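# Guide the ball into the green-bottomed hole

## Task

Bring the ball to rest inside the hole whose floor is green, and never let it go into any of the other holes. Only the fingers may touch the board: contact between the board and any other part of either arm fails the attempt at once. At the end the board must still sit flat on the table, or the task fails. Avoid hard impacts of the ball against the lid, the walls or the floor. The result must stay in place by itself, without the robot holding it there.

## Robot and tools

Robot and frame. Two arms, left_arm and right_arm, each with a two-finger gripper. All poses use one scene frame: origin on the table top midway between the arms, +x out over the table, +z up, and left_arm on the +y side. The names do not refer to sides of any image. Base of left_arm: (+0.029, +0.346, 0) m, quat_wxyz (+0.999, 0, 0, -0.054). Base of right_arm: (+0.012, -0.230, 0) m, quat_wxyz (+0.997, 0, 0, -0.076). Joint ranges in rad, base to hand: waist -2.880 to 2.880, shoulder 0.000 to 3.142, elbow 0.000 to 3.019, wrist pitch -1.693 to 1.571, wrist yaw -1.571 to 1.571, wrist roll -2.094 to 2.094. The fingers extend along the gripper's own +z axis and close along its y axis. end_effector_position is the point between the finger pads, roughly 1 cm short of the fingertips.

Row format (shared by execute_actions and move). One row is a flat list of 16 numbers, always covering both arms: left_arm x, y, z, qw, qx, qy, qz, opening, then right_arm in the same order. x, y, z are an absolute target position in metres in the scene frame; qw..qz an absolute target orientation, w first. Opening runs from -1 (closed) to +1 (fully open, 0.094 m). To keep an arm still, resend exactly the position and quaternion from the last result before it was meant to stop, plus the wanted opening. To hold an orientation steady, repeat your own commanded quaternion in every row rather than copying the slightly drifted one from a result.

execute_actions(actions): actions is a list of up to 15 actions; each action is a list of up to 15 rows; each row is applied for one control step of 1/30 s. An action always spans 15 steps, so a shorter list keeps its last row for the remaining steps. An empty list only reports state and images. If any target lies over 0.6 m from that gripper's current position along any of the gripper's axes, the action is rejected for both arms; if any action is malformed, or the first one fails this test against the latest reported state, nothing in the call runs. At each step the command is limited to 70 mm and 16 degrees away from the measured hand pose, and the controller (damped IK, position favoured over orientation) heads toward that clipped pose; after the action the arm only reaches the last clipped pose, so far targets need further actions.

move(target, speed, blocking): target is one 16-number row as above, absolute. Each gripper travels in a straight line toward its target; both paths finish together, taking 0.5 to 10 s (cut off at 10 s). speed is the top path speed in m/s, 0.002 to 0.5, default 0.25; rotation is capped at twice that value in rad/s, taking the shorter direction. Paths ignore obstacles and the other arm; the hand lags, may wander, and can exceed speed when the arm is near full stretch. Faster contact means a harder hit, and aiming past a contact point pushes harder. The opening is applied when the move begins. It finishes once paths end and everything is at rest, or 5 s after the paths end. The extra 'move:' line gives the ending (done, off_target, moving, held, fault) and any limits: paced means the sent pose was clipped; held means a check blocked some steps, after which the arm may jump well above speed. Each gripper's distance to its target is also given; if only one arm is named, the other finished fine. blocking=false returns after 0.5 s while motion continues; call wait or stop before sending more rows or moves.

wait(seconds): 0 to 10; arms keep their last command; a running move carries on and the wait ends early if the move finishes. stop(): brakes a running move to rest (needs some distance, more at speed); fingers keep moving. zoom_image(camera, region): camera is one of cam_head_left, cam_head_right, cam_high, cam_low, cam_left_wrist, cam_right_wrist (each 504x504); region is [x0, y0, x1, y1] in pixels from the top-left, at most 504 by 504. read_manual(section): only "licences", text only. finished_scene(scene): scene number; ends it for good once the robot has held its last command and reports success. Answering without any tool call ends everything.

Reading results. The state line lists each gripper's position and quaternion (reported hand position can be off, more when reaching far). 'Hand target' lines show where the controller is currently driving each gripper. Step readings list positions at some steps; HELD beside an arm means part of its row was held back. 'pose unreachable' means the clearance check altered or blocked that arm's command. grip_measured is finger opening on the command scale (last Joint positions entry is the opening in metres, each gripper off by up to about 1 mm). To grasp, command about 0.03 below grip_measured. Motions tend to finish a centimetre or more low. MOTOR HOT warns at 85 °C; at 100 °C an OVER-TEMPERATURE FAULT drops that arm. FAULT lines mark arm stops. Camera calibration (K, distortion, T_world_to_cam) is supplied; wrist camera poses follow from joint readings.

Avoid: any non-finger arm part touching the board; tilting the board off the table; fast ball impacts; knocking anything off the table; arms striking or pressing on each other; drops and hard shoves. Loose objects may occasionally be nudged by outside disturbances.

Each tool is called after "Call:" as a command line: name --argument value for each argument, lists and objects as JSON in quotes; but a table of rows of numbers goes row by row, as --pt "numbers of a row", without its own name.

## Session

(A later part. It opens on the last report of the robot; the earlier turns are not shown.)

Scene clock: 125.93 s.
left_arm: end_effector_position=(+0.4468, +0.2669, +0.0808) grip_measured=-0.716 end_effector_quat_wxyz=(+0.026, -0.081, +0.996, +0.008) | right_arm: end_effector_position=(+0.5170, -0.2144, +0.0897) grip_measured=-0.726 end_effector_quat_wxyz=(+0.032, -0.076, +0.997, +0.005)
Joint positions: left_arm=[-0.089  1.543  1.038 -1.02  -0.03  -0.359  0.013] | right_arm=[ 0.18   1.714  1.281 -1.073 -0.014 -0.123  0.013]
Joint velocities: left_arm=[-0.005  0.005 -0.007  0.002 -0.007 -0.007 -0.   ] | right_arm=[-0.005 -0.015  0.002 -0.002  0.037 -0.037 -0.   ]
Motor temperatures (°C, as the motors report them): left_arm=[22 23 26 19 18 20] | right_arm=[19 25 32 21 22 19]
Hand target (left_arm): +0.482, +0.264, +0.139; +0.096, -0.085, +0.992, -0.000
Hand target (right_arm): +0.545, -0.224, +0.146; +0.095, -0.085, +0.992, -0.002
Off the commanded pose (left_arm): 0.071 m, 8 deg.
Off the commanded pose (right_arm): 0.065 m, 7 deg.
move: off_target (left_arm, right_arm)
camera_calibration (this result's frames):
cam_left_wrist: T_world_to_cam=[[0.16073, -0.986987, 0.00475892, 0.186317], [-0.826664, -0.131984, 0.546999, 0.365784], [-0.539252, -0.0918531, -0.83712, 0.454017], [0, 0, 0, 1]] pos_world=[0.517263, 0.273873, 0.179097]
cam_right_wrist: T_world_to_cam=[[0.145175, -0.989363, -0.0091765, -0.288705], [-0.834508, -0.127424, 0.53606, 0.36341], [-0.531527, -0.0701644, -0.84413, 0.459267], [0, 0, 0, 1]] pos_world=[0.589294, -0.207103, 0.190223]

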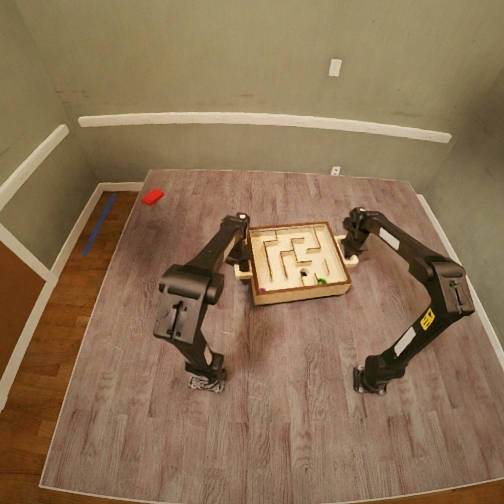

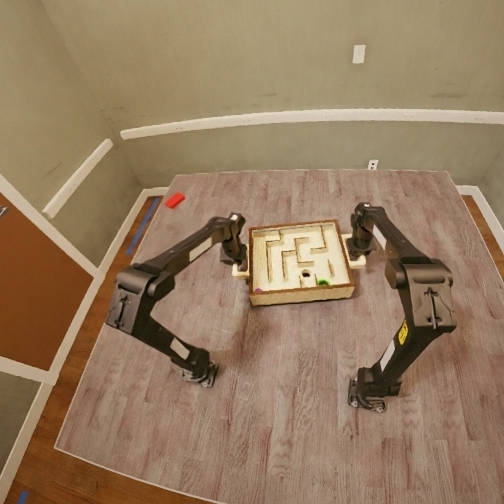

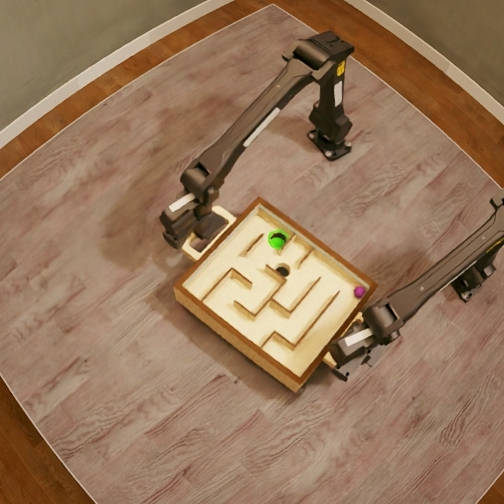

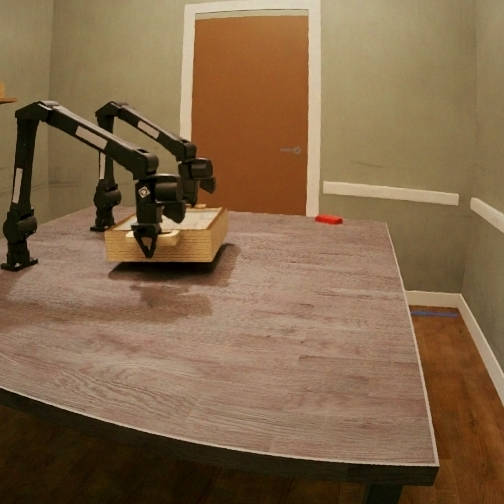

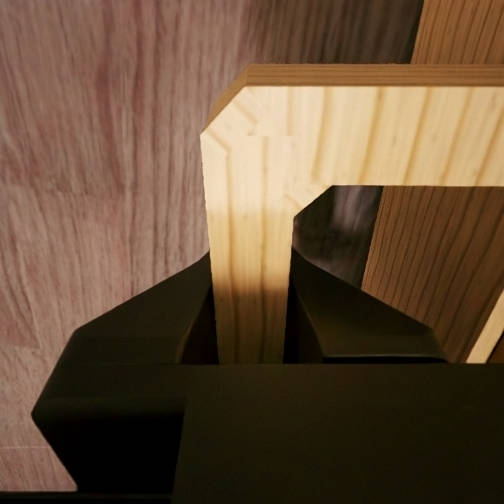

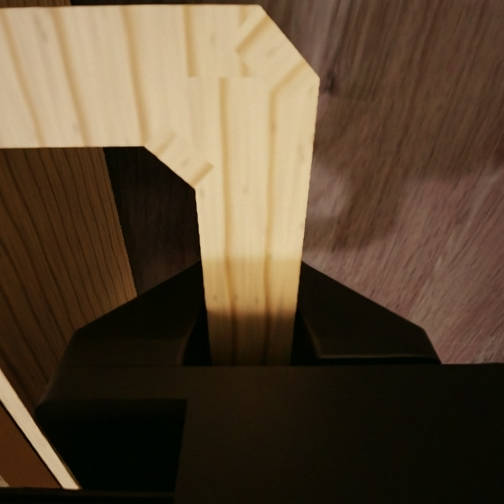

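Call:
execute_actions --actions '[[[0.485,0.263,0.14,0.09,-0.085,0.99,0.03,-0.85,0.55,-0.224,0.12,0.09,-0.085,0.99,0.03,-0.85]],[[0.485,0.263,0.14,0.09,-0.085,0.99,0.03,-0.85,0.55,-0.224,0.12,0.09,-0.085,0.99,0.03,-0.85]],[[0.485,0.263,0.135,0.09,-0.085,0.99,-0.01,-0.85,0.55,-0.224,0.15,0.09,-0.085,0.99,-0.01,-0.85]],[[0.485,0.263,0.135,0.09,-0.085,0.99,-0.01,-0.85,0.55,-0.224,0.15,0.09,-0.085,0.99,-0.01,-0.85]]]'

Call:
zoom_image --camera "cam_high" --region '[150,190,370,410]'

Scene clock: 136.17 s.
left_arm: end_effector_position=(+0.4534, +0.2591, +0.0923) grip_measured=-0.716 end_effector_quat_wxyz=(+0.031, -0.076, +0.997, +0.005) | right_arm: end_effector_position=(+0.5187, -0.2227, +0.0909) grip_measured=-0.726 end_effector_quat_wxyz=(+0.031, -0.072, +0.997, +0.001)
Joint positions: left_arm=[-0.103  1.542  1.071 -1.044 -0.027 -0.362  0.013] | right_arm=[ 0.166  1.718  1.289 -1.08  -0.006 -0.129  0.013]
Joint velocities: left_arm=[ 0.005 -0.024  0.002 -0.012 -0.022 -0.007  0.001] | right_arm=[-0.015 -0.015  0.007  0.012 -0.081 -0.066  0.   ]
Motor temperatures (°C, as the motors report them): left_arm=[22 23 28 19 19 20] | right_arm=[19 25 33 21 22 19]
Hand target (left_arm): +0.483, +0.264, +0.135; +0.090, -0.085, +0.992, -0.009
Hand target (right_arm): +0.545, -0.224, +0.150; +0.091, -0.085, +0.992, -0.011
Off the commanded pose (left_arm): 0.053 m, 7 deg.
Off the commanded pose (right_arm): 0.067 m, 7 deg.
Step readings (end_effector_position; steps 1 to 15: 1st action; 16 to 30: 2nd action; 31 to 45: 3rd action; 46 to 60: 4th action):
0: left_arm (+0.4467, +0.2670, +0.0808) | right_arm (+0.5170, -0.2144, +0.0897)
1: left_arm (+0.4467, +0.2691, +0.0814) | right_arm (+0.5176, -0.2121, +0.0899)
2: left_arm (+0.4464, +0.2709, +0.0825) | right_arm (+0.5186, -0.2099, +0.0899)
4: left_arm (+0.4482, +0.2696, +0.0864) | right_arm (+0.5202, -0.2112, +0.0892)
8: left_arm (+0.4537, +0.2648, +0.0922) | right_arm (+0.5218, -0.2164, +0.0888)
15: left_arm (+0.4536, +0.2640, +0.0928) | right_arm (+0.5223, -0.2170, +0.0889)
16: left_arm (+0.4536, +0.2640, +0.0928) | right_arm (+0.5223, -0.2170, +0.0889)
17: left_arm (+0.4536, +0.2640, +0.0928) | right_arm (+0.5223, -0.2170, +0.0889)
19: left_arm (+0.4536, +0.2640, +0.0928) | right_arm (+0.5223, -0.2170, +0.0889)
23: left_arm (+0.4536, +0.2641, +0.0928) | right_arm (+0.5223, -0.2170, +0.0889)
30: left_arm (+0.4536, +0.2641, +0.0928) | right_arm (+0.5223, -0.2170, +0.0889)
31: left_arm (+0.4532, +0.2610, +0.0925) | right_arm (+0.5215, -0.2202, +0.0886)
32: left_arm (+0.4532, +0.2581, +0.0924) | right_arm (+0.5201, -0.2234, +0.0887)
34: left_arm (+0.4531, +0.2573, +0.0923) | right_arm (+0.5178, -0.2245, +0.0893)
38: left_arm (+0.4533, +0.2583, +0.0923) | right_arm (+0.5183, -0.2234, +0.0903)
45: left_arm (+0.4534, +0.2591, +0.0923) | right_arm (+0.5187, -0.2226, +0.0909)
46: left_arm (+0.4534, +0.2591, +0.0923) | right_arm (+0.5187, -0.2227, +0.0909)
47: left_arm (+0.4534, +0.2591, +0.0923) | right_arm (+0.5187, -0.2227, +0.0909)
49: left_arm (+0.4534, +0.2591, +0.0923) | right_arm (+0.5187, -0.2227, +0.0909)
53: left_arm (+0.4534, +0.2591, +0.0923) | right_arm (+0.5187, -0.2227, +0.0909)
60: end_effector_position above
camera_calibration (this result's frames):
cam_left_wrist: T_world_to_cam=[[0.150347, -0.988574, 0.0108159, 0.181991], [-0.832799, -0.120745, 0.540246, 0.364473], [-0.532767, -0.0902316, -0.841438, 0.463534], [0, 0, 0, 1]] pos_world=[0.523127, 0.265745, 0.191161]
cam_right_wrist: T_world_to_cam=[[0.137104, -0.990556, -0.00108162, -0.293963], [-0.834602, -0.116106, 0.538479, 0.365524], [-0.533519, -0.0729246, -0.842638, 0.460828], [0, 0, 0, 1]] pos_world=[0.591231, -0.215142, 0.191166]

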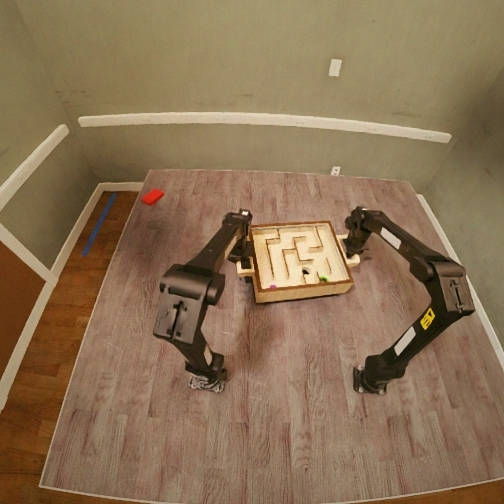

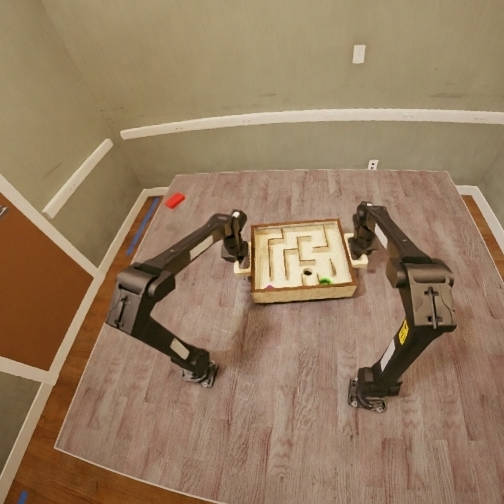

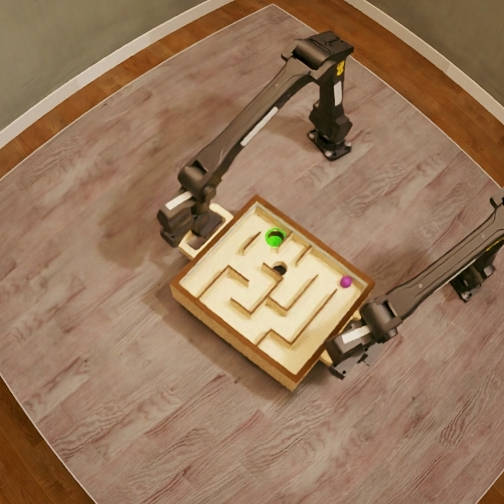

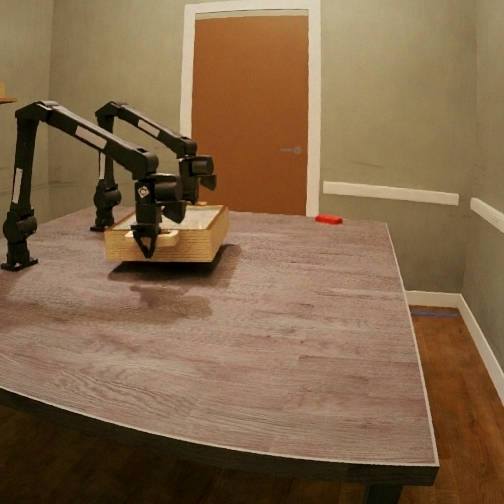

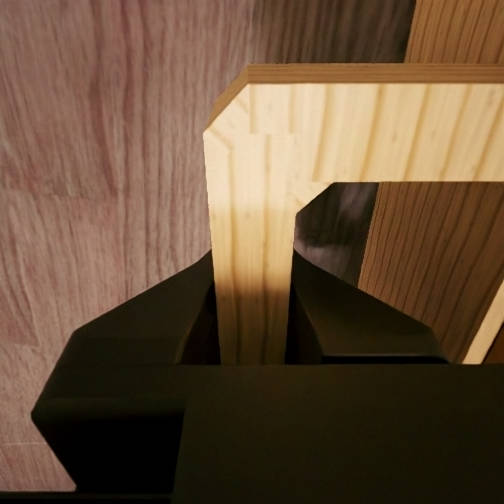

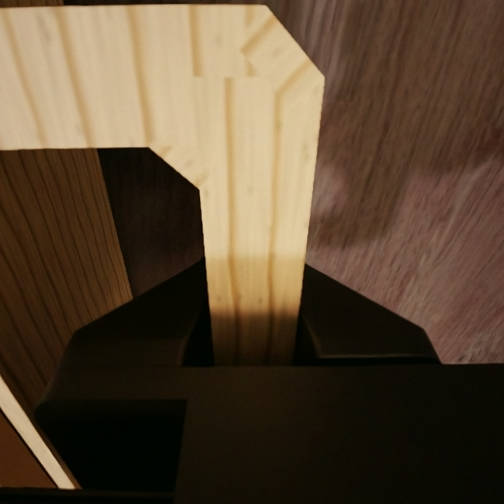

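Region (150, 190, 370, 410) of cam_high's 504x504 image, scaled by 2.291, with more detail than that image has.

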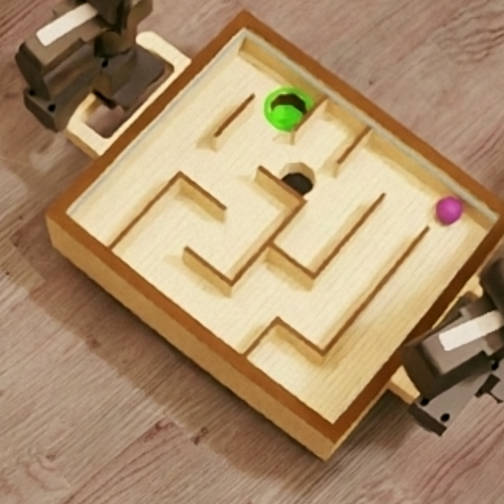

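Call:
execute_actions --actions '[[[0.485,0.263,0.12,0.09,-0.085,0.99,-0.03,-0.85,0.55,-0.224,0.155,0.09,-0.085,0.99,-0.03,-0.85]]]'

Call:
zoom_image --camera "cam_high" --region '[150,190,370,410]'

Scene clock: 139.93 s.
left_arm: end_effector_position=(+0.4566, +0.2601, +0.0875) grip_measured=-0.716 end_effector_quat_wxyz=(+0.036, -0.076, +0.996, -0.014) | right_arm: end_effector_position=(+0.5218, -0.2218, +0.0958) grip_measured=-0.726 end_effector_quat_wxyz=(+0.033, -0.071, +0.997, -0.017)
Joint positions: left_arm=[-0.085  1.543  1.057 -1.009  0.007 -0.346  0.013] | right_arm=[ 0.18   1.717  1.301 -1.088  0.031 -0.115  0.013]
Joint velocities: left_arm=[ 0.005 -0.015  0.002  0.002 -0.007  0.022 -0.   ] | right_arm=[ 0.005 -0.015 -0.007 -0.007 -0.051 -0.081 -0.   ]
Motor temperatures (°C, as the motors report them): left_arm=[22 23 28 19 19 20] | right_arm=[19 25 33 21 22 19]
Hand target (left_arm): +0.483, +0.263, +0.120; +0.090, -0.084, +0.992, -0.030
Hand target (right_arm): +0.545, -0.224, +0.155; +0.091, -0.085, +0.992, -0.030
Off the commanded pose (left_arm): 0.043 m, 7 deg.
Off the commanded pose (right_arm): 0.066 m, 7 deg.
Step readings (end_effector_position):
0: left_arm (+0.4534, +0.2591, +0.0923) | right_arm (+0.5187, -0.2227, +0.0909)
1: left_arm (+0.4537, +0.2576, +0.0918) | right_arm (+0.5186, -0.2243, +0.0910)
2: left_arm (+0.4549, +0.2564, +0.0911) | right_arm (+0.5184, -0.2258, +0.0914)
4: left_arm (+0.4556, +0.2569, +0.0886) | right_arm (+0.5196, -0.2252, +0.0935)
8: left_arm (+0.4562, +0.2597, +0.0875) | right_arm (+0.5215, -0.2223, +0.0955)
15: end_effector_position above
camera_calibration (this result's frames):
cam_left_wrist: T_world_to_cam=[[0.149596, -0.987513, 0.0493935, 0.1793], [-0.839963, -0.100572, 0.533242, 0.368456], [-0.521616, -0.12126, -0.844519, 0.464472], [0, 0, 0, 1]] pos_world=[0.524943, 0.270439, 0.186923]
cam_right_wrist: T_world_to_cam=[[0.134675, -0.990261, 0.0352817, -0.295651], [-0.838025, -0.094827, 0.537329, 0.372143], [-0.52875, -0.101932, -0.842634, 0.457724], [0, 0, 0, 1]] pos_world=[0.593704, -0.210826, 0.196162]

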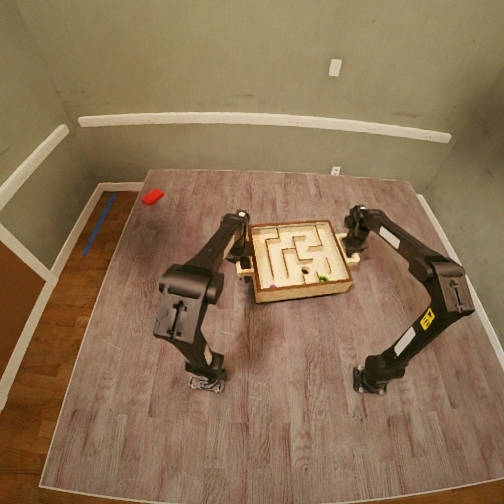

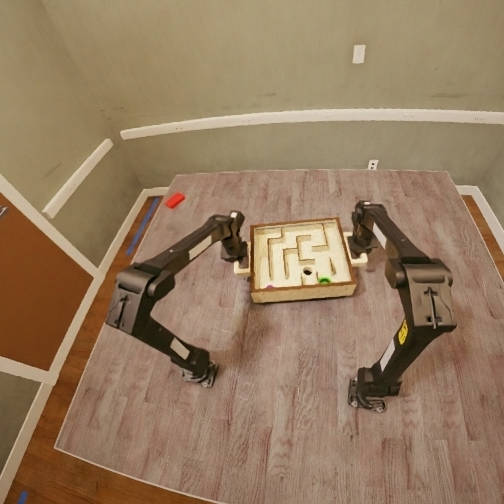

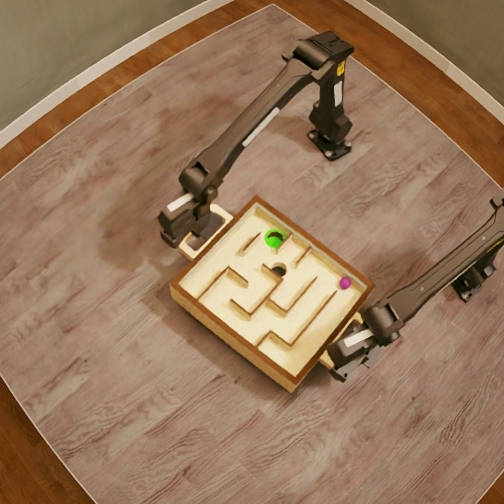

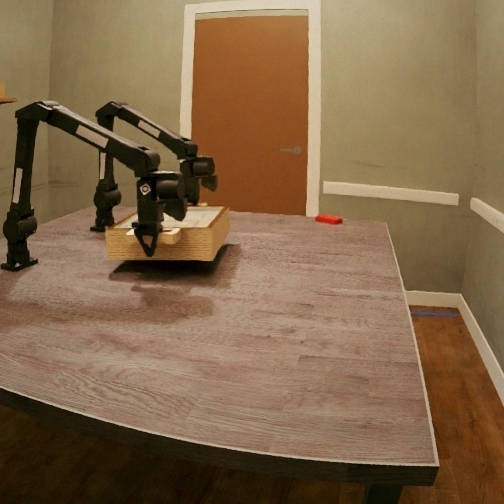

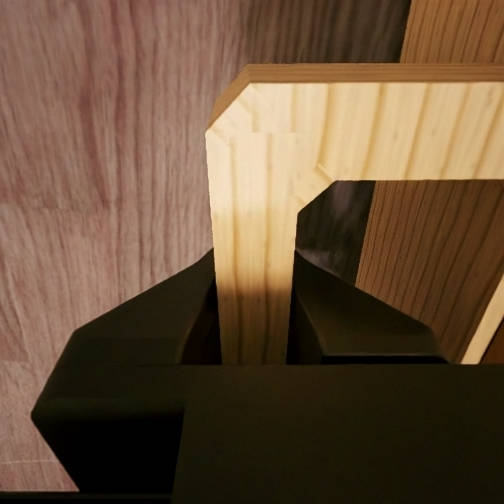

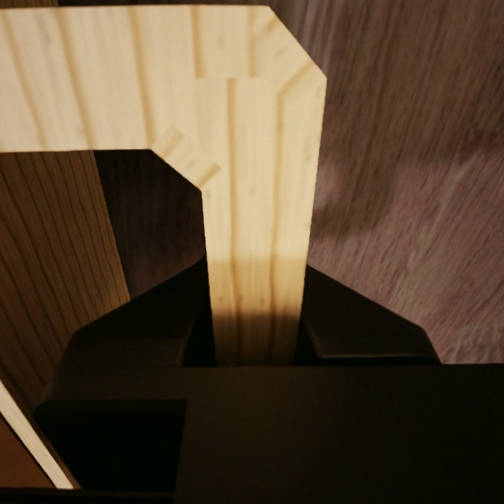

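Region (150, 190, 370, 410) of cam_high's 504x504 image, scaled by 2.291, with more detail than that image has.

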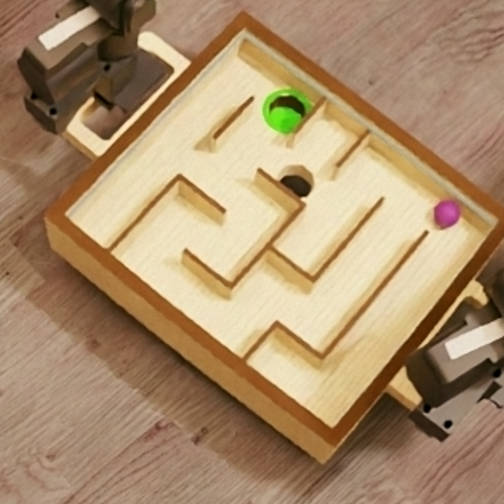

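Call:
execute_actions --actions '[[[0.485,0.263,0.14,0.09,-0.085,0.99,0.03,-0.85,0.55,-0.224,0.12,0.09,-0.085,0.99,0.03,-0.85]],[[0.485,0.263,0.14,0.09,-0.085,0.99,0.03,-0.85,0.55,-0.224,0.12,0.09,-0.085,0.99,0.03,-0.85]],[[0.485,0.263,0.12,0.09,-0.085,0.99,-0.03,-0.85,0.55,-0.224,0.155,0.09,-0.085,0.99,-0.03,-0.85]],[[0.485,0.263,0.12,0.09,-0.085,0.99,-0.03,-0.85,0.55,-0.224,0.155,0.09,-0.085,0.99,-0.03,-0.85]]]'

Call:
zoom_image --camera "cam_high" --region '[150,190,370,410]'

Scene clock: 146.87 s.
left_arm: end_effector_position=(+0.4564, +0.2603, +0.0872) grip_measured=-0.716 end_effector_quat_wxyz=(+0.035, -0.076, +0.996, -0.014) | right_arm: end_effector_position=(+0.5216, -0.2217, +0.0953) grip_measured=-0.726 end_effector_quat_wxyz=(+0.032, -0.071, +0.997, -0.017)
Joint positions: left_arm=[-0.085  1.543  1.057 -1.009  0.008 -0.346  0.013] | right_arm=[ 0.181  1.718  1.301 -1.088  0.032 -0.115  0.013]
Joint velocities: left_arm=[ 0.005 -0.005 -0.012 -0.002  0.007  0.037 -0.   ] | right_arm=[-0.015 -0.015 -0.002 -0.002  0.066  0.007 -0.001]
Motor temperatures (°C, as the motors report them): left_arm=[22 23 27 19 19 20] | right_arm=[19 25 34 21 22 19]
Hand target (left_arm): +0.484, +0.263, +0.120; +0.090, -0.084, +0.992, -0.030
Hand target (right_arm): +0.545, -0.224, +0.155; +0.091, -0.085, +0.992, -0.031
Off the commanded pose (left_arm): 0.044 m, 7 deg.
Off the commanded pose (right_arm): 0.066 m, 7 deg.
Step readings (end_effector_position; steps 1 to 15: 1st action; 16 to 30: 2nd action; 31 to 45: 3rd action; 46 to 60: 4th action):
0: left_arm (+0.4566, +0.2601, +0.0875) | right_arm (+0.5218, -0.2218, +0.0958)
1: left_arm (+0.4559, +0.2647, +0.0874) | right_arm (+0.5227, -0.2171, +0.0958)
2: left_arm (+0.4543, +0.2689, +0.0877) | right_arm (+0.5244, -0.2122, +0.0961)
4: left_arm (+0.4536, +0.2694, +0.0899) | right_arm (+0.5271, -0.2112, +0.0949)
8: left_arm (+0.4553, +0.2658, +0.0927) | right_arm (+0.5280, -0.2149, +0.0937)
15: left_arm (+0.4551, +0.2645, +0.0931) | right_arm (+0.5281, -0.2160, +0.0937)
16: left_arm (+0.4551, +0.2645, +0.0931) | right_arm (+0.5281, -0.2160, +0.0937)
17: left_arm (+0.4551, +0.2645, +0.0931) | right_arm (+0.5281, -0.2160, +0.0937)
19: left_arm (+0.4551, +0.2645, +0.0931) | right_arm (+0.5281, -0.2160, +0.0937)
23: left_arm (+0.4551, +0.2645, +0.0931) | right_arm (+0.5281, -0.2160, +0.0937)
30: left_arm (+0.4551, +0.2645, +0.0931) | right_arm (+0.5281, -0.2160, +0.0937)
31: left_arm (+0.4559, +0.2600, +0.0928) | right_arm (+0.5272, -0.2208, +0.0933)
32: left_arm (+0.4578, +0.2556, +0.0927) | right_arm (+0.5255, -0.2259, +0.0930)
34: left_arm (+0.4581, +0.2554, +0.0900) | right_arm (+0.5231, -0.2267, +0.0944)
38: left_arm (+0.4561, +0.2589, +0.0873) | right_arm (+0.5216, -0.2229, +0.0953)
45: left_arm (+0.4564, +0.2603, +0.0872) | right_arm (+0.5216, -0.2217, +0.0953)
46: left_arm (+0.4564, +0.2603, +0.0872) | right_arm (+0.5216, -0.2217, +0.0953)
47: left_arm (+0.4564, +0.2603, +0.0872) | right_arm (+0.5216, -0.2217, +0.0953)
49: left_arm (+0.4564, +0.2603, +0.0872) | right_arm (+0.5216, -0.2217, +0.0953)
53: left_arm (+0.4564, +0.2603, +0.0872) | right_arm (+0.5216, -0.2217, +0.0953)
60: end_effector_position above
camera_calibration (this result's frames):
cam_left_wrist: T_world_to_cam=[[0.149608, -0.987507, 0.0494682, 0.179455], [-0.839532, -0.100443, 0.533945, 0.368204], [-0.522306, -0.121413, -0.844071, 0.464476], [0, 0, 0, 1]] pos_world=[0.524869, 0.27059, 0.186572]
cam_right_wrist: T_world_to_cam=[[0.134691, -0.990251, 0.0355144, -0.295514], [-0.837424, -0.0945982, 0.538305, 0.371921], [-0.529698, -0.102246, -0.842001, 0.457576], [0, 0, 0, 1]] pos_world=[0.593636, -0.210665, 0.195567]

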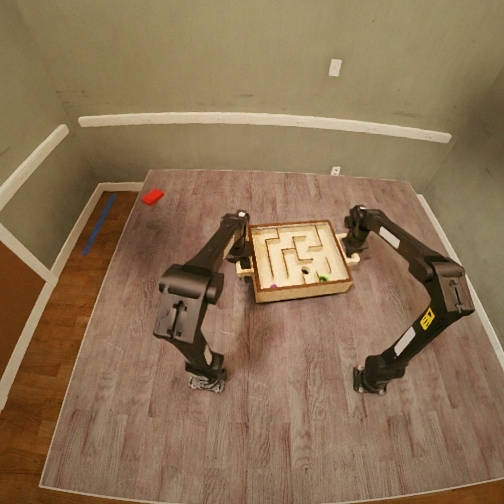

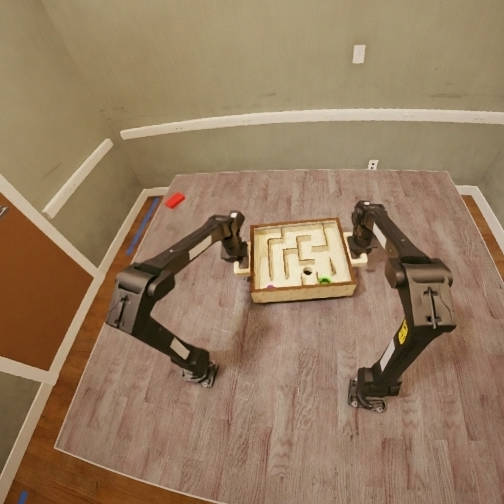

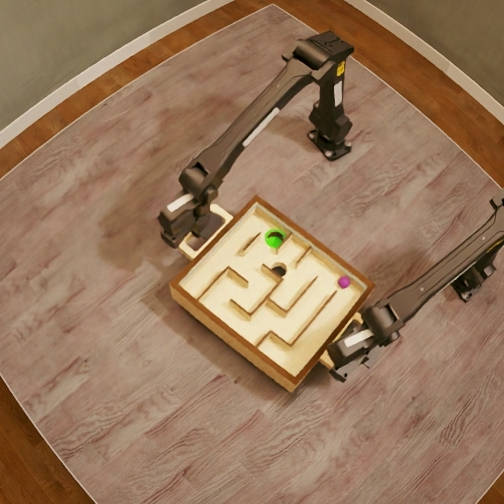

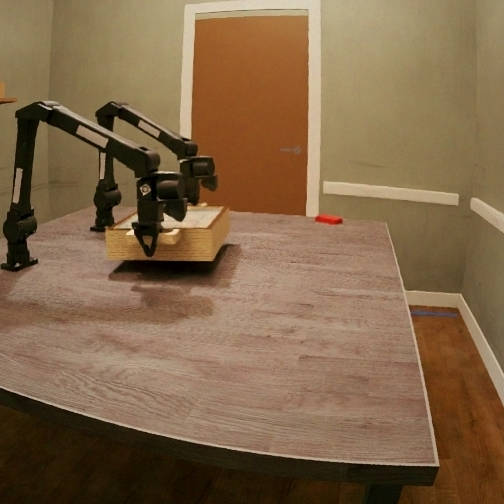

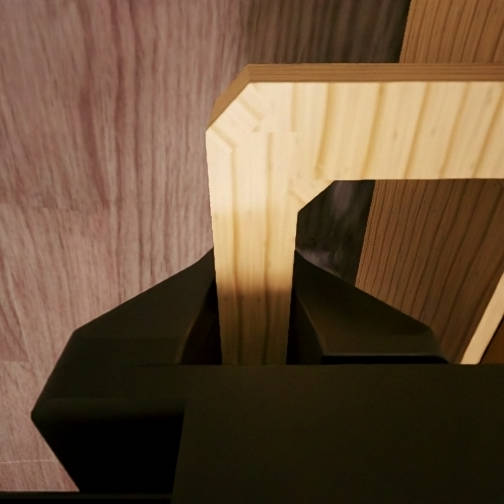

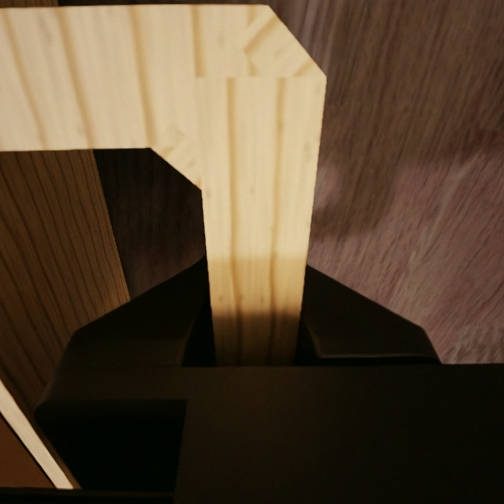

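Region (150, 190, 370, 410) of cam_high's 504x504 image, scaled by 2.291, with more detail than that image has.

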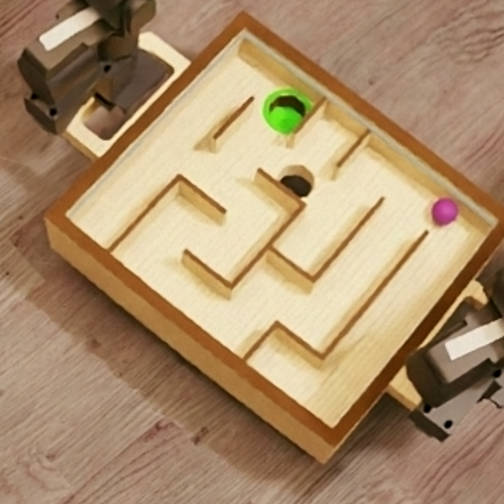

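Call:
execute_actions --actions '[[[0.485,0.263,0.15,0.08,-0.085,0.99,0.045,-0.85,0.55,-0.224,0.11,0.08,-0.085,0.99,0.045,-0.85]],[[0.485,0.263,0.15,0.08,-0.085,0.99,0.045,-0.85,0.55,-0.224,0.11,0.08,-0.085,0.99,0.045,-0.85]],[[0.485,0.263,0.12,0.08,-0.085,0.99,-0.03,-0.85,0.55,-0.224,0.155,0.08,-0.085,0.99,-0.03,-0.85]],[[0.485,0.263,0.12,0.08,-0.085,0.99,-0.03,-0.85,0.55,-0.224,0.155,0.08,-0.085,0.99,-0.03,-0.85]]]'

Call:
zoom_image --camera "cam_high" --region '[150,190,370,410]'

Scene clock: 153.80 s.
left_arm: end_effector_position=(+0.4556, +0.2602, +0.0850) grip_measured=-0.717 end_effector_quat_wxyz=(+0.024, -0.076, +0.997, -0.015) | right_arm: end_effector_position=(+0.5198, -0.2220, +0.0946) grip_measured=-0.722 end_effector_quat_wxyz=(+0.020, -0.070, +0.997, -0.020)
Joint positions: left_arm=[-0.082  1.557  1.068 -1.028  0.016 -0.342  0.013] | right_arm=[ 0.183  1.728  1.313 -1.114  0.039 -0.111  0.013]
Joint velocities: left_arm=[-0.005 -0.015  0.007 -0.002 -0.066 -0.081  0.   ] | right_arm=[ 0.005  0.005 -0.017 -0.032  0.007  0.066 -0.002]
Motor temperatures (°C, as the motors report them): left_arm=[22 23 27 19 18 20] | right_arm=[19 25 34 21 22 19]
Hand target (left_arm): +0.483, +0.263, +0.120; +0.080, -0.085, +0.993, -0.030
Hand target (right_arm): +0.545, -0.224, +0.155; +0.081, -0.085, +0.993, -0.031
Off the commanded pose (left_arm): 0.046 m, 7 deg.
Off the commanded pose (right_arm): 0.068 m, 7 deg.
Step readings (end_effector_position; steps 1 to 15: 1st action; 16 to 30: 2nd action; 31 to 45: 3rd action; 46 to 60: 4th action):
0: left_arm (+0.4564, +0.2603, +0.0872) | right_arm (+0.5216, -0.2217, +0.0953)
1: left_arm (+0.4554, +0.2656, +0.0879) | right_arm (+0.5225, -0.2161, +0.0953)
2: left_arm (+0.4526, +0.2707, +0.0898) | right_arm (+0.5239, -0.2101, +0.0951)
4: left_arm (+0.4522, +0.2708, +0.0965) | right_arm (+0.5257, -0.2093, +0.0910)
8: left_arm (+0.4563, +0.2654, +0.1050) | right_arm (+0.5277, -0.2144, +0.0836)
15: left_arm (+0.4551, +0.2644, +0.1052) | right_arm (+0.5280, -0.2151, +0.0835)
16: left_arm (+0.4551, +0.2644, +0.1052) | right_arm (+0.5280, -0.2151, +0.0835)
17: left_arm (+0.4551, +0.2644, +0.1052) | right_arm (+0.5280, -0.2150, +0.0835)
19: left_arm (+0.4551, +0.2644, +0.1052) | right_arm (+0.5280, -0.2150, +0.0835)
23: left_arm (+0.4551, +0.2644, +0.1052) | right_arm (+0.5280, -0.2150, +0.0835)
30: left_arm (+0.4551, +0.2644, +0.1052) | right_arm (+0.5280, -0.2150, +0.0835)
31: left_arm (+0.4556, +0.2590, +0.1039) | right_arm (+0.5267, -0.2209, +0.0829)
32: left_arm (+0.4579, +0.2539, +0.1020) | right_arm (+0.5249, -0.2269, +0.0834)
34: left_arm (+0.4578, +0.2541, +0.0936) | right_arm (+0.5222, -0.2276, +0.0882)
38: left_arm (+0.4546, +0.2591, +0.0850) | right_arm (+0.5198, -0.2229, +0.0944)
45: left_arm (+0.4556, +0.2602, +0.0850) | right_arm (+0.5198, -0.2220, +0.0946)
46: left_arm (+0.4556, +0.2602, +0.0850) | right_arm (+0.5198, -0.2220, +0.0946)
47: left_arm (+0.4556, +0.2602, +0.0850) | right_arm (+0.5198, -0.2220, +0.0946)
49: left_arm (+0.4556, +0.2602, +0.0850) | right_arm (+0.5198, -0.2220, +0.0946)
53: left_arm (+0.4556, +0.2602, +0.0850) | right_arm (+0.5198, -0.2220, +0.0946)
60: end_effector_position above
camera_calibration (this result's frames):
cam_left_wrist: T_world_to_cam=[[0.149086, -0.987556, 0.0500652, 0.179845], [-0.827035, -0.09678, 0.553757, 0.360389], [-0.542021, -0.123963, -0.831172, 0.470775], [0, 0, 0, 1]] pos_world=[0.526411, 0.270844, 0.182723]
cam_right_wrist: T_world_to_cam=[[0.133304, -0.990266, 0.0400441, -0.29528], [-0.824857, -0.0884582, 0.558378, 0.363674], [-0.5494, -0.107465, -0.82862, 0.463805], [0, 0, 0, 1]] pos_world=[0.594156, -0.210393, 0.193075]

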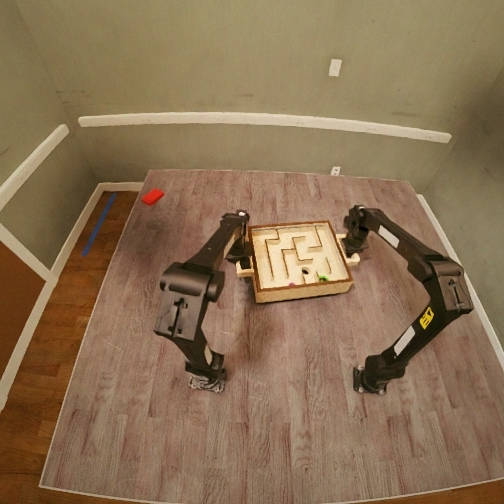

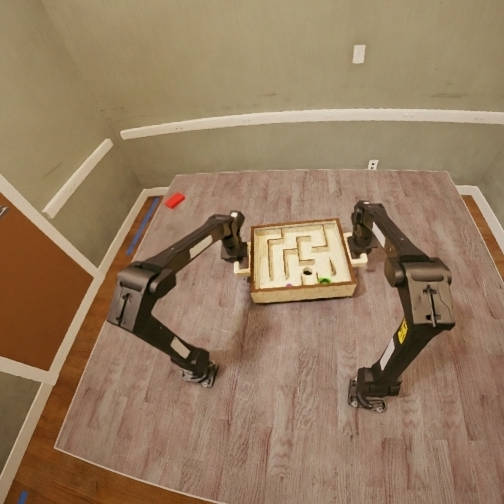

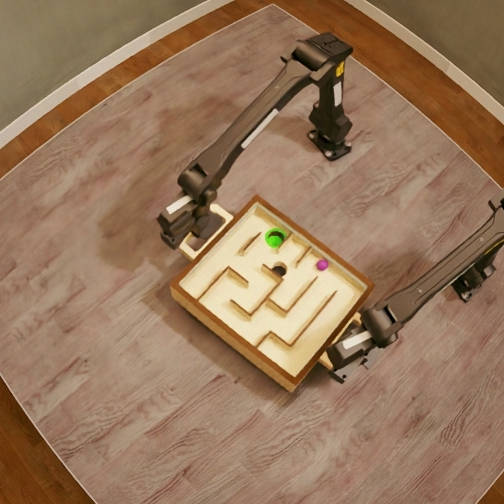

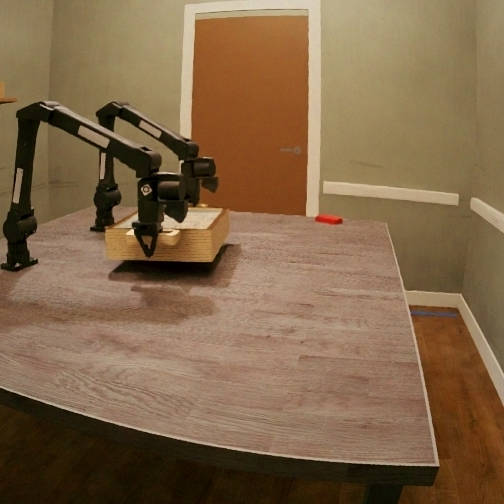

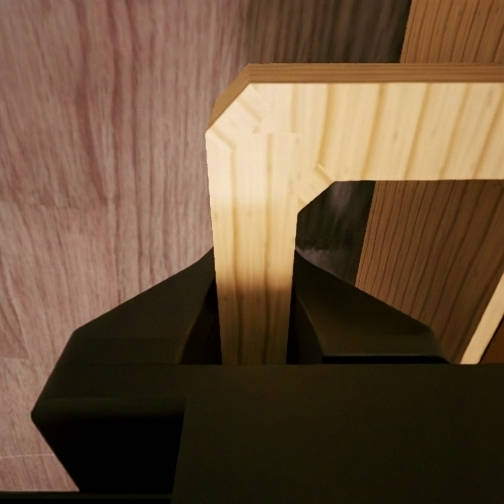

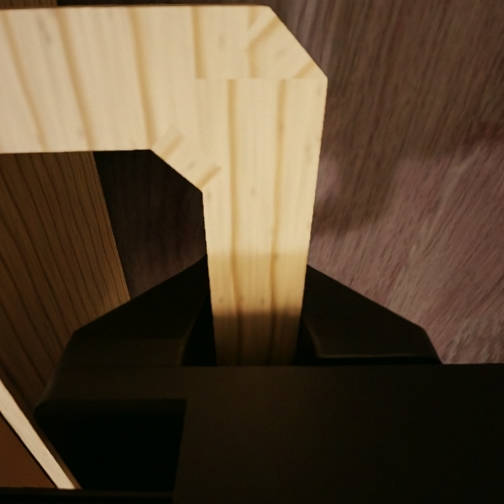

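Region (150, 190, 370, 410) of cam_high's 504x504 image, scaled by 2.291, with more detail than that image has.

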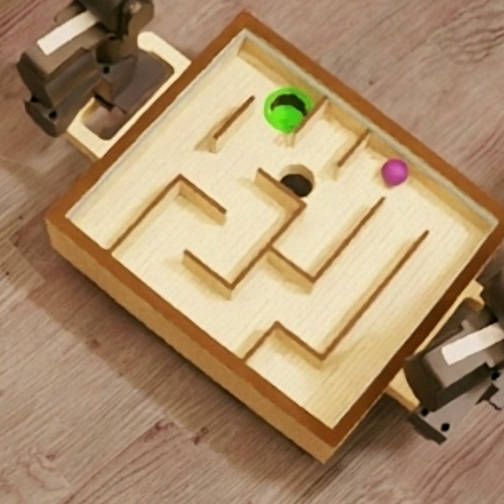

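Call:
execute_actions --actions '[]'

Call:
zoom_image --camera "cam_high" --region '[150,190,370,410]'

Scene clock: 171.37 s.
left_arm: end_effector_position=(+0.4556, +0.2602, +0.0850) grip_measured=-0.717 end_effector_quat_wxyz=(+0.024, -0.076, +0.997, -0.015) | right_arm: end_effector_position=(+0.5198, -0.2220, +0.0946) grip_measured=-0.722 end_effector_quat_wxyz=(+0.020, -0.070, +0.997, -0.020)
Joint positions: left_arm=[-0.082  1.557  1.068 -1.028  0.016 -0.342  0.013] | right_arm=[ 0.183  1.728  1.313 -1.114  0.039 -0.111  0.013]
Joint velocities: left_arm=[-0.005 -0.015 -0.002 -0.007  0.007 -0.066 -0.001] | right_arm=[ 0.005 -0.005  0.007  0.002 -0.022  0.051 -0.   ]
Motor temperatures (°C, as the motors report them): left_arm=[22 23 27 19 18 20] | right_arm=[19 25 35 21 23 19]
Hand target (left_arm): +0.483, +0.263, +0.120; +0.080, -0.085, +0.993, -0.030
Hand target (right_arm): +0.545, -0.224, +0.155; +0.081, -0.085, +0.993, -0.031
Off the commanded pose (left_arm): 0.046 m, 7 deg.
Off the commanded pose (right_arm): 0.068 m, 7 deg.
camera_calibration (this result's frames):
cam_left_wrist: T_world_to_cam=[[0.149086, -0.987556, 0.0500652, 0.179845], [-0.827035, -0.09678, 0.553757, 0.360389], [-0.542021, -0.123963, -0.831172, 0.470775], [0, 0, 0, 1]] pos_world=[0.526411, 0.270844, 0.182723]
cam_right_wrist: T_world_to_cam=[[0.133304, -0.990266, 0.0400441, -0.29528], [-0.824857, -0.0884582, 0.558378, 0.363674], [-0.5494, -0.107465, -0.82862, 0.463805], [0, 0, 0, 1]] pos_world=[0.594156, -0.210393, 0.193075]

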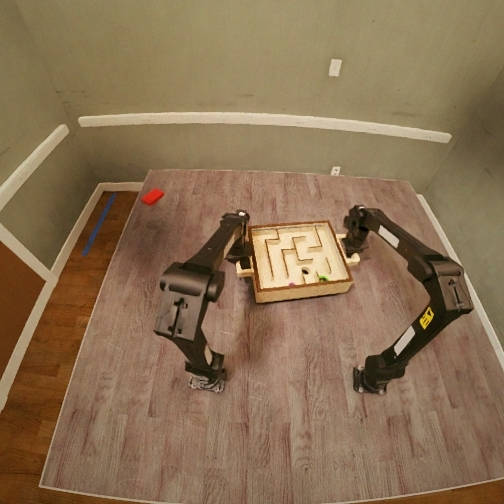

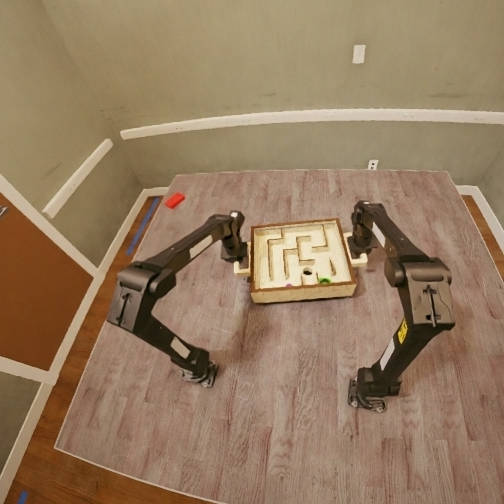

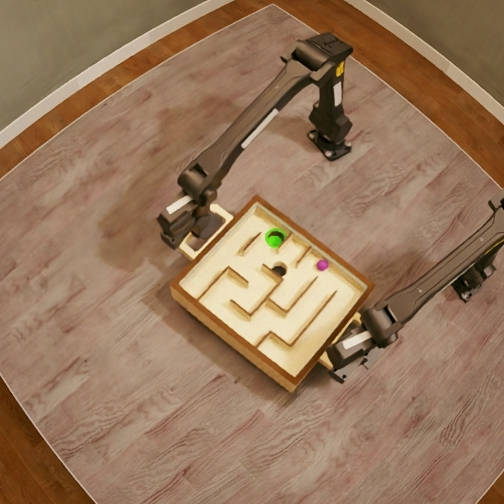

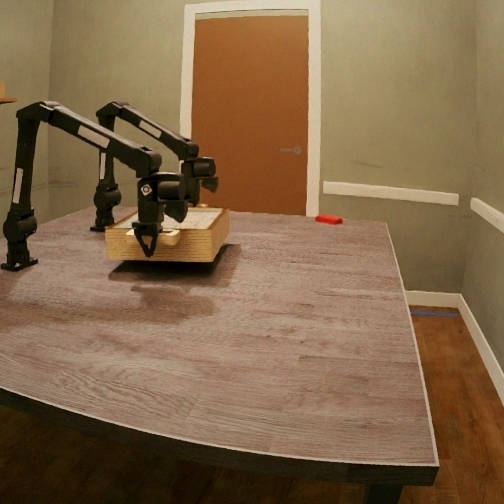

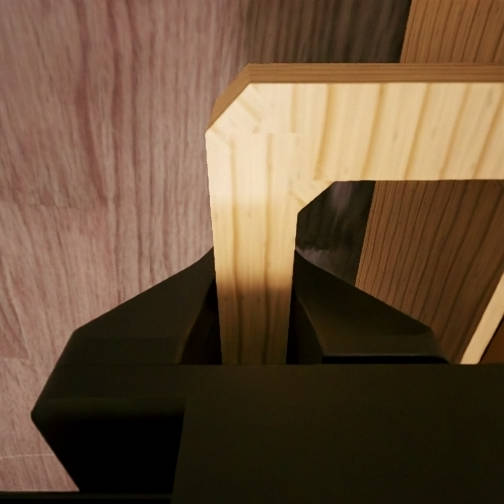

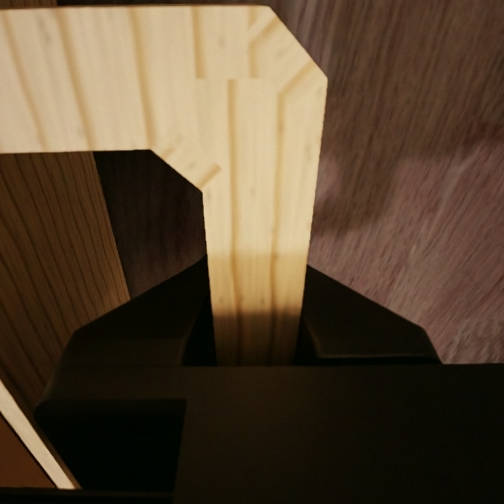

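Region (150, 190, 370, 410) of cam_high's 504x504 image, scaled by 2.291, with more detail than that image has.

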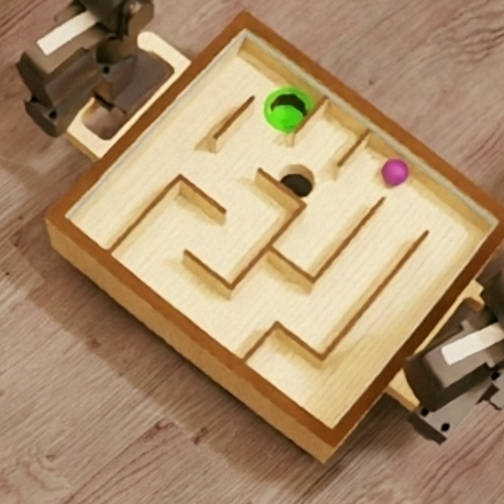

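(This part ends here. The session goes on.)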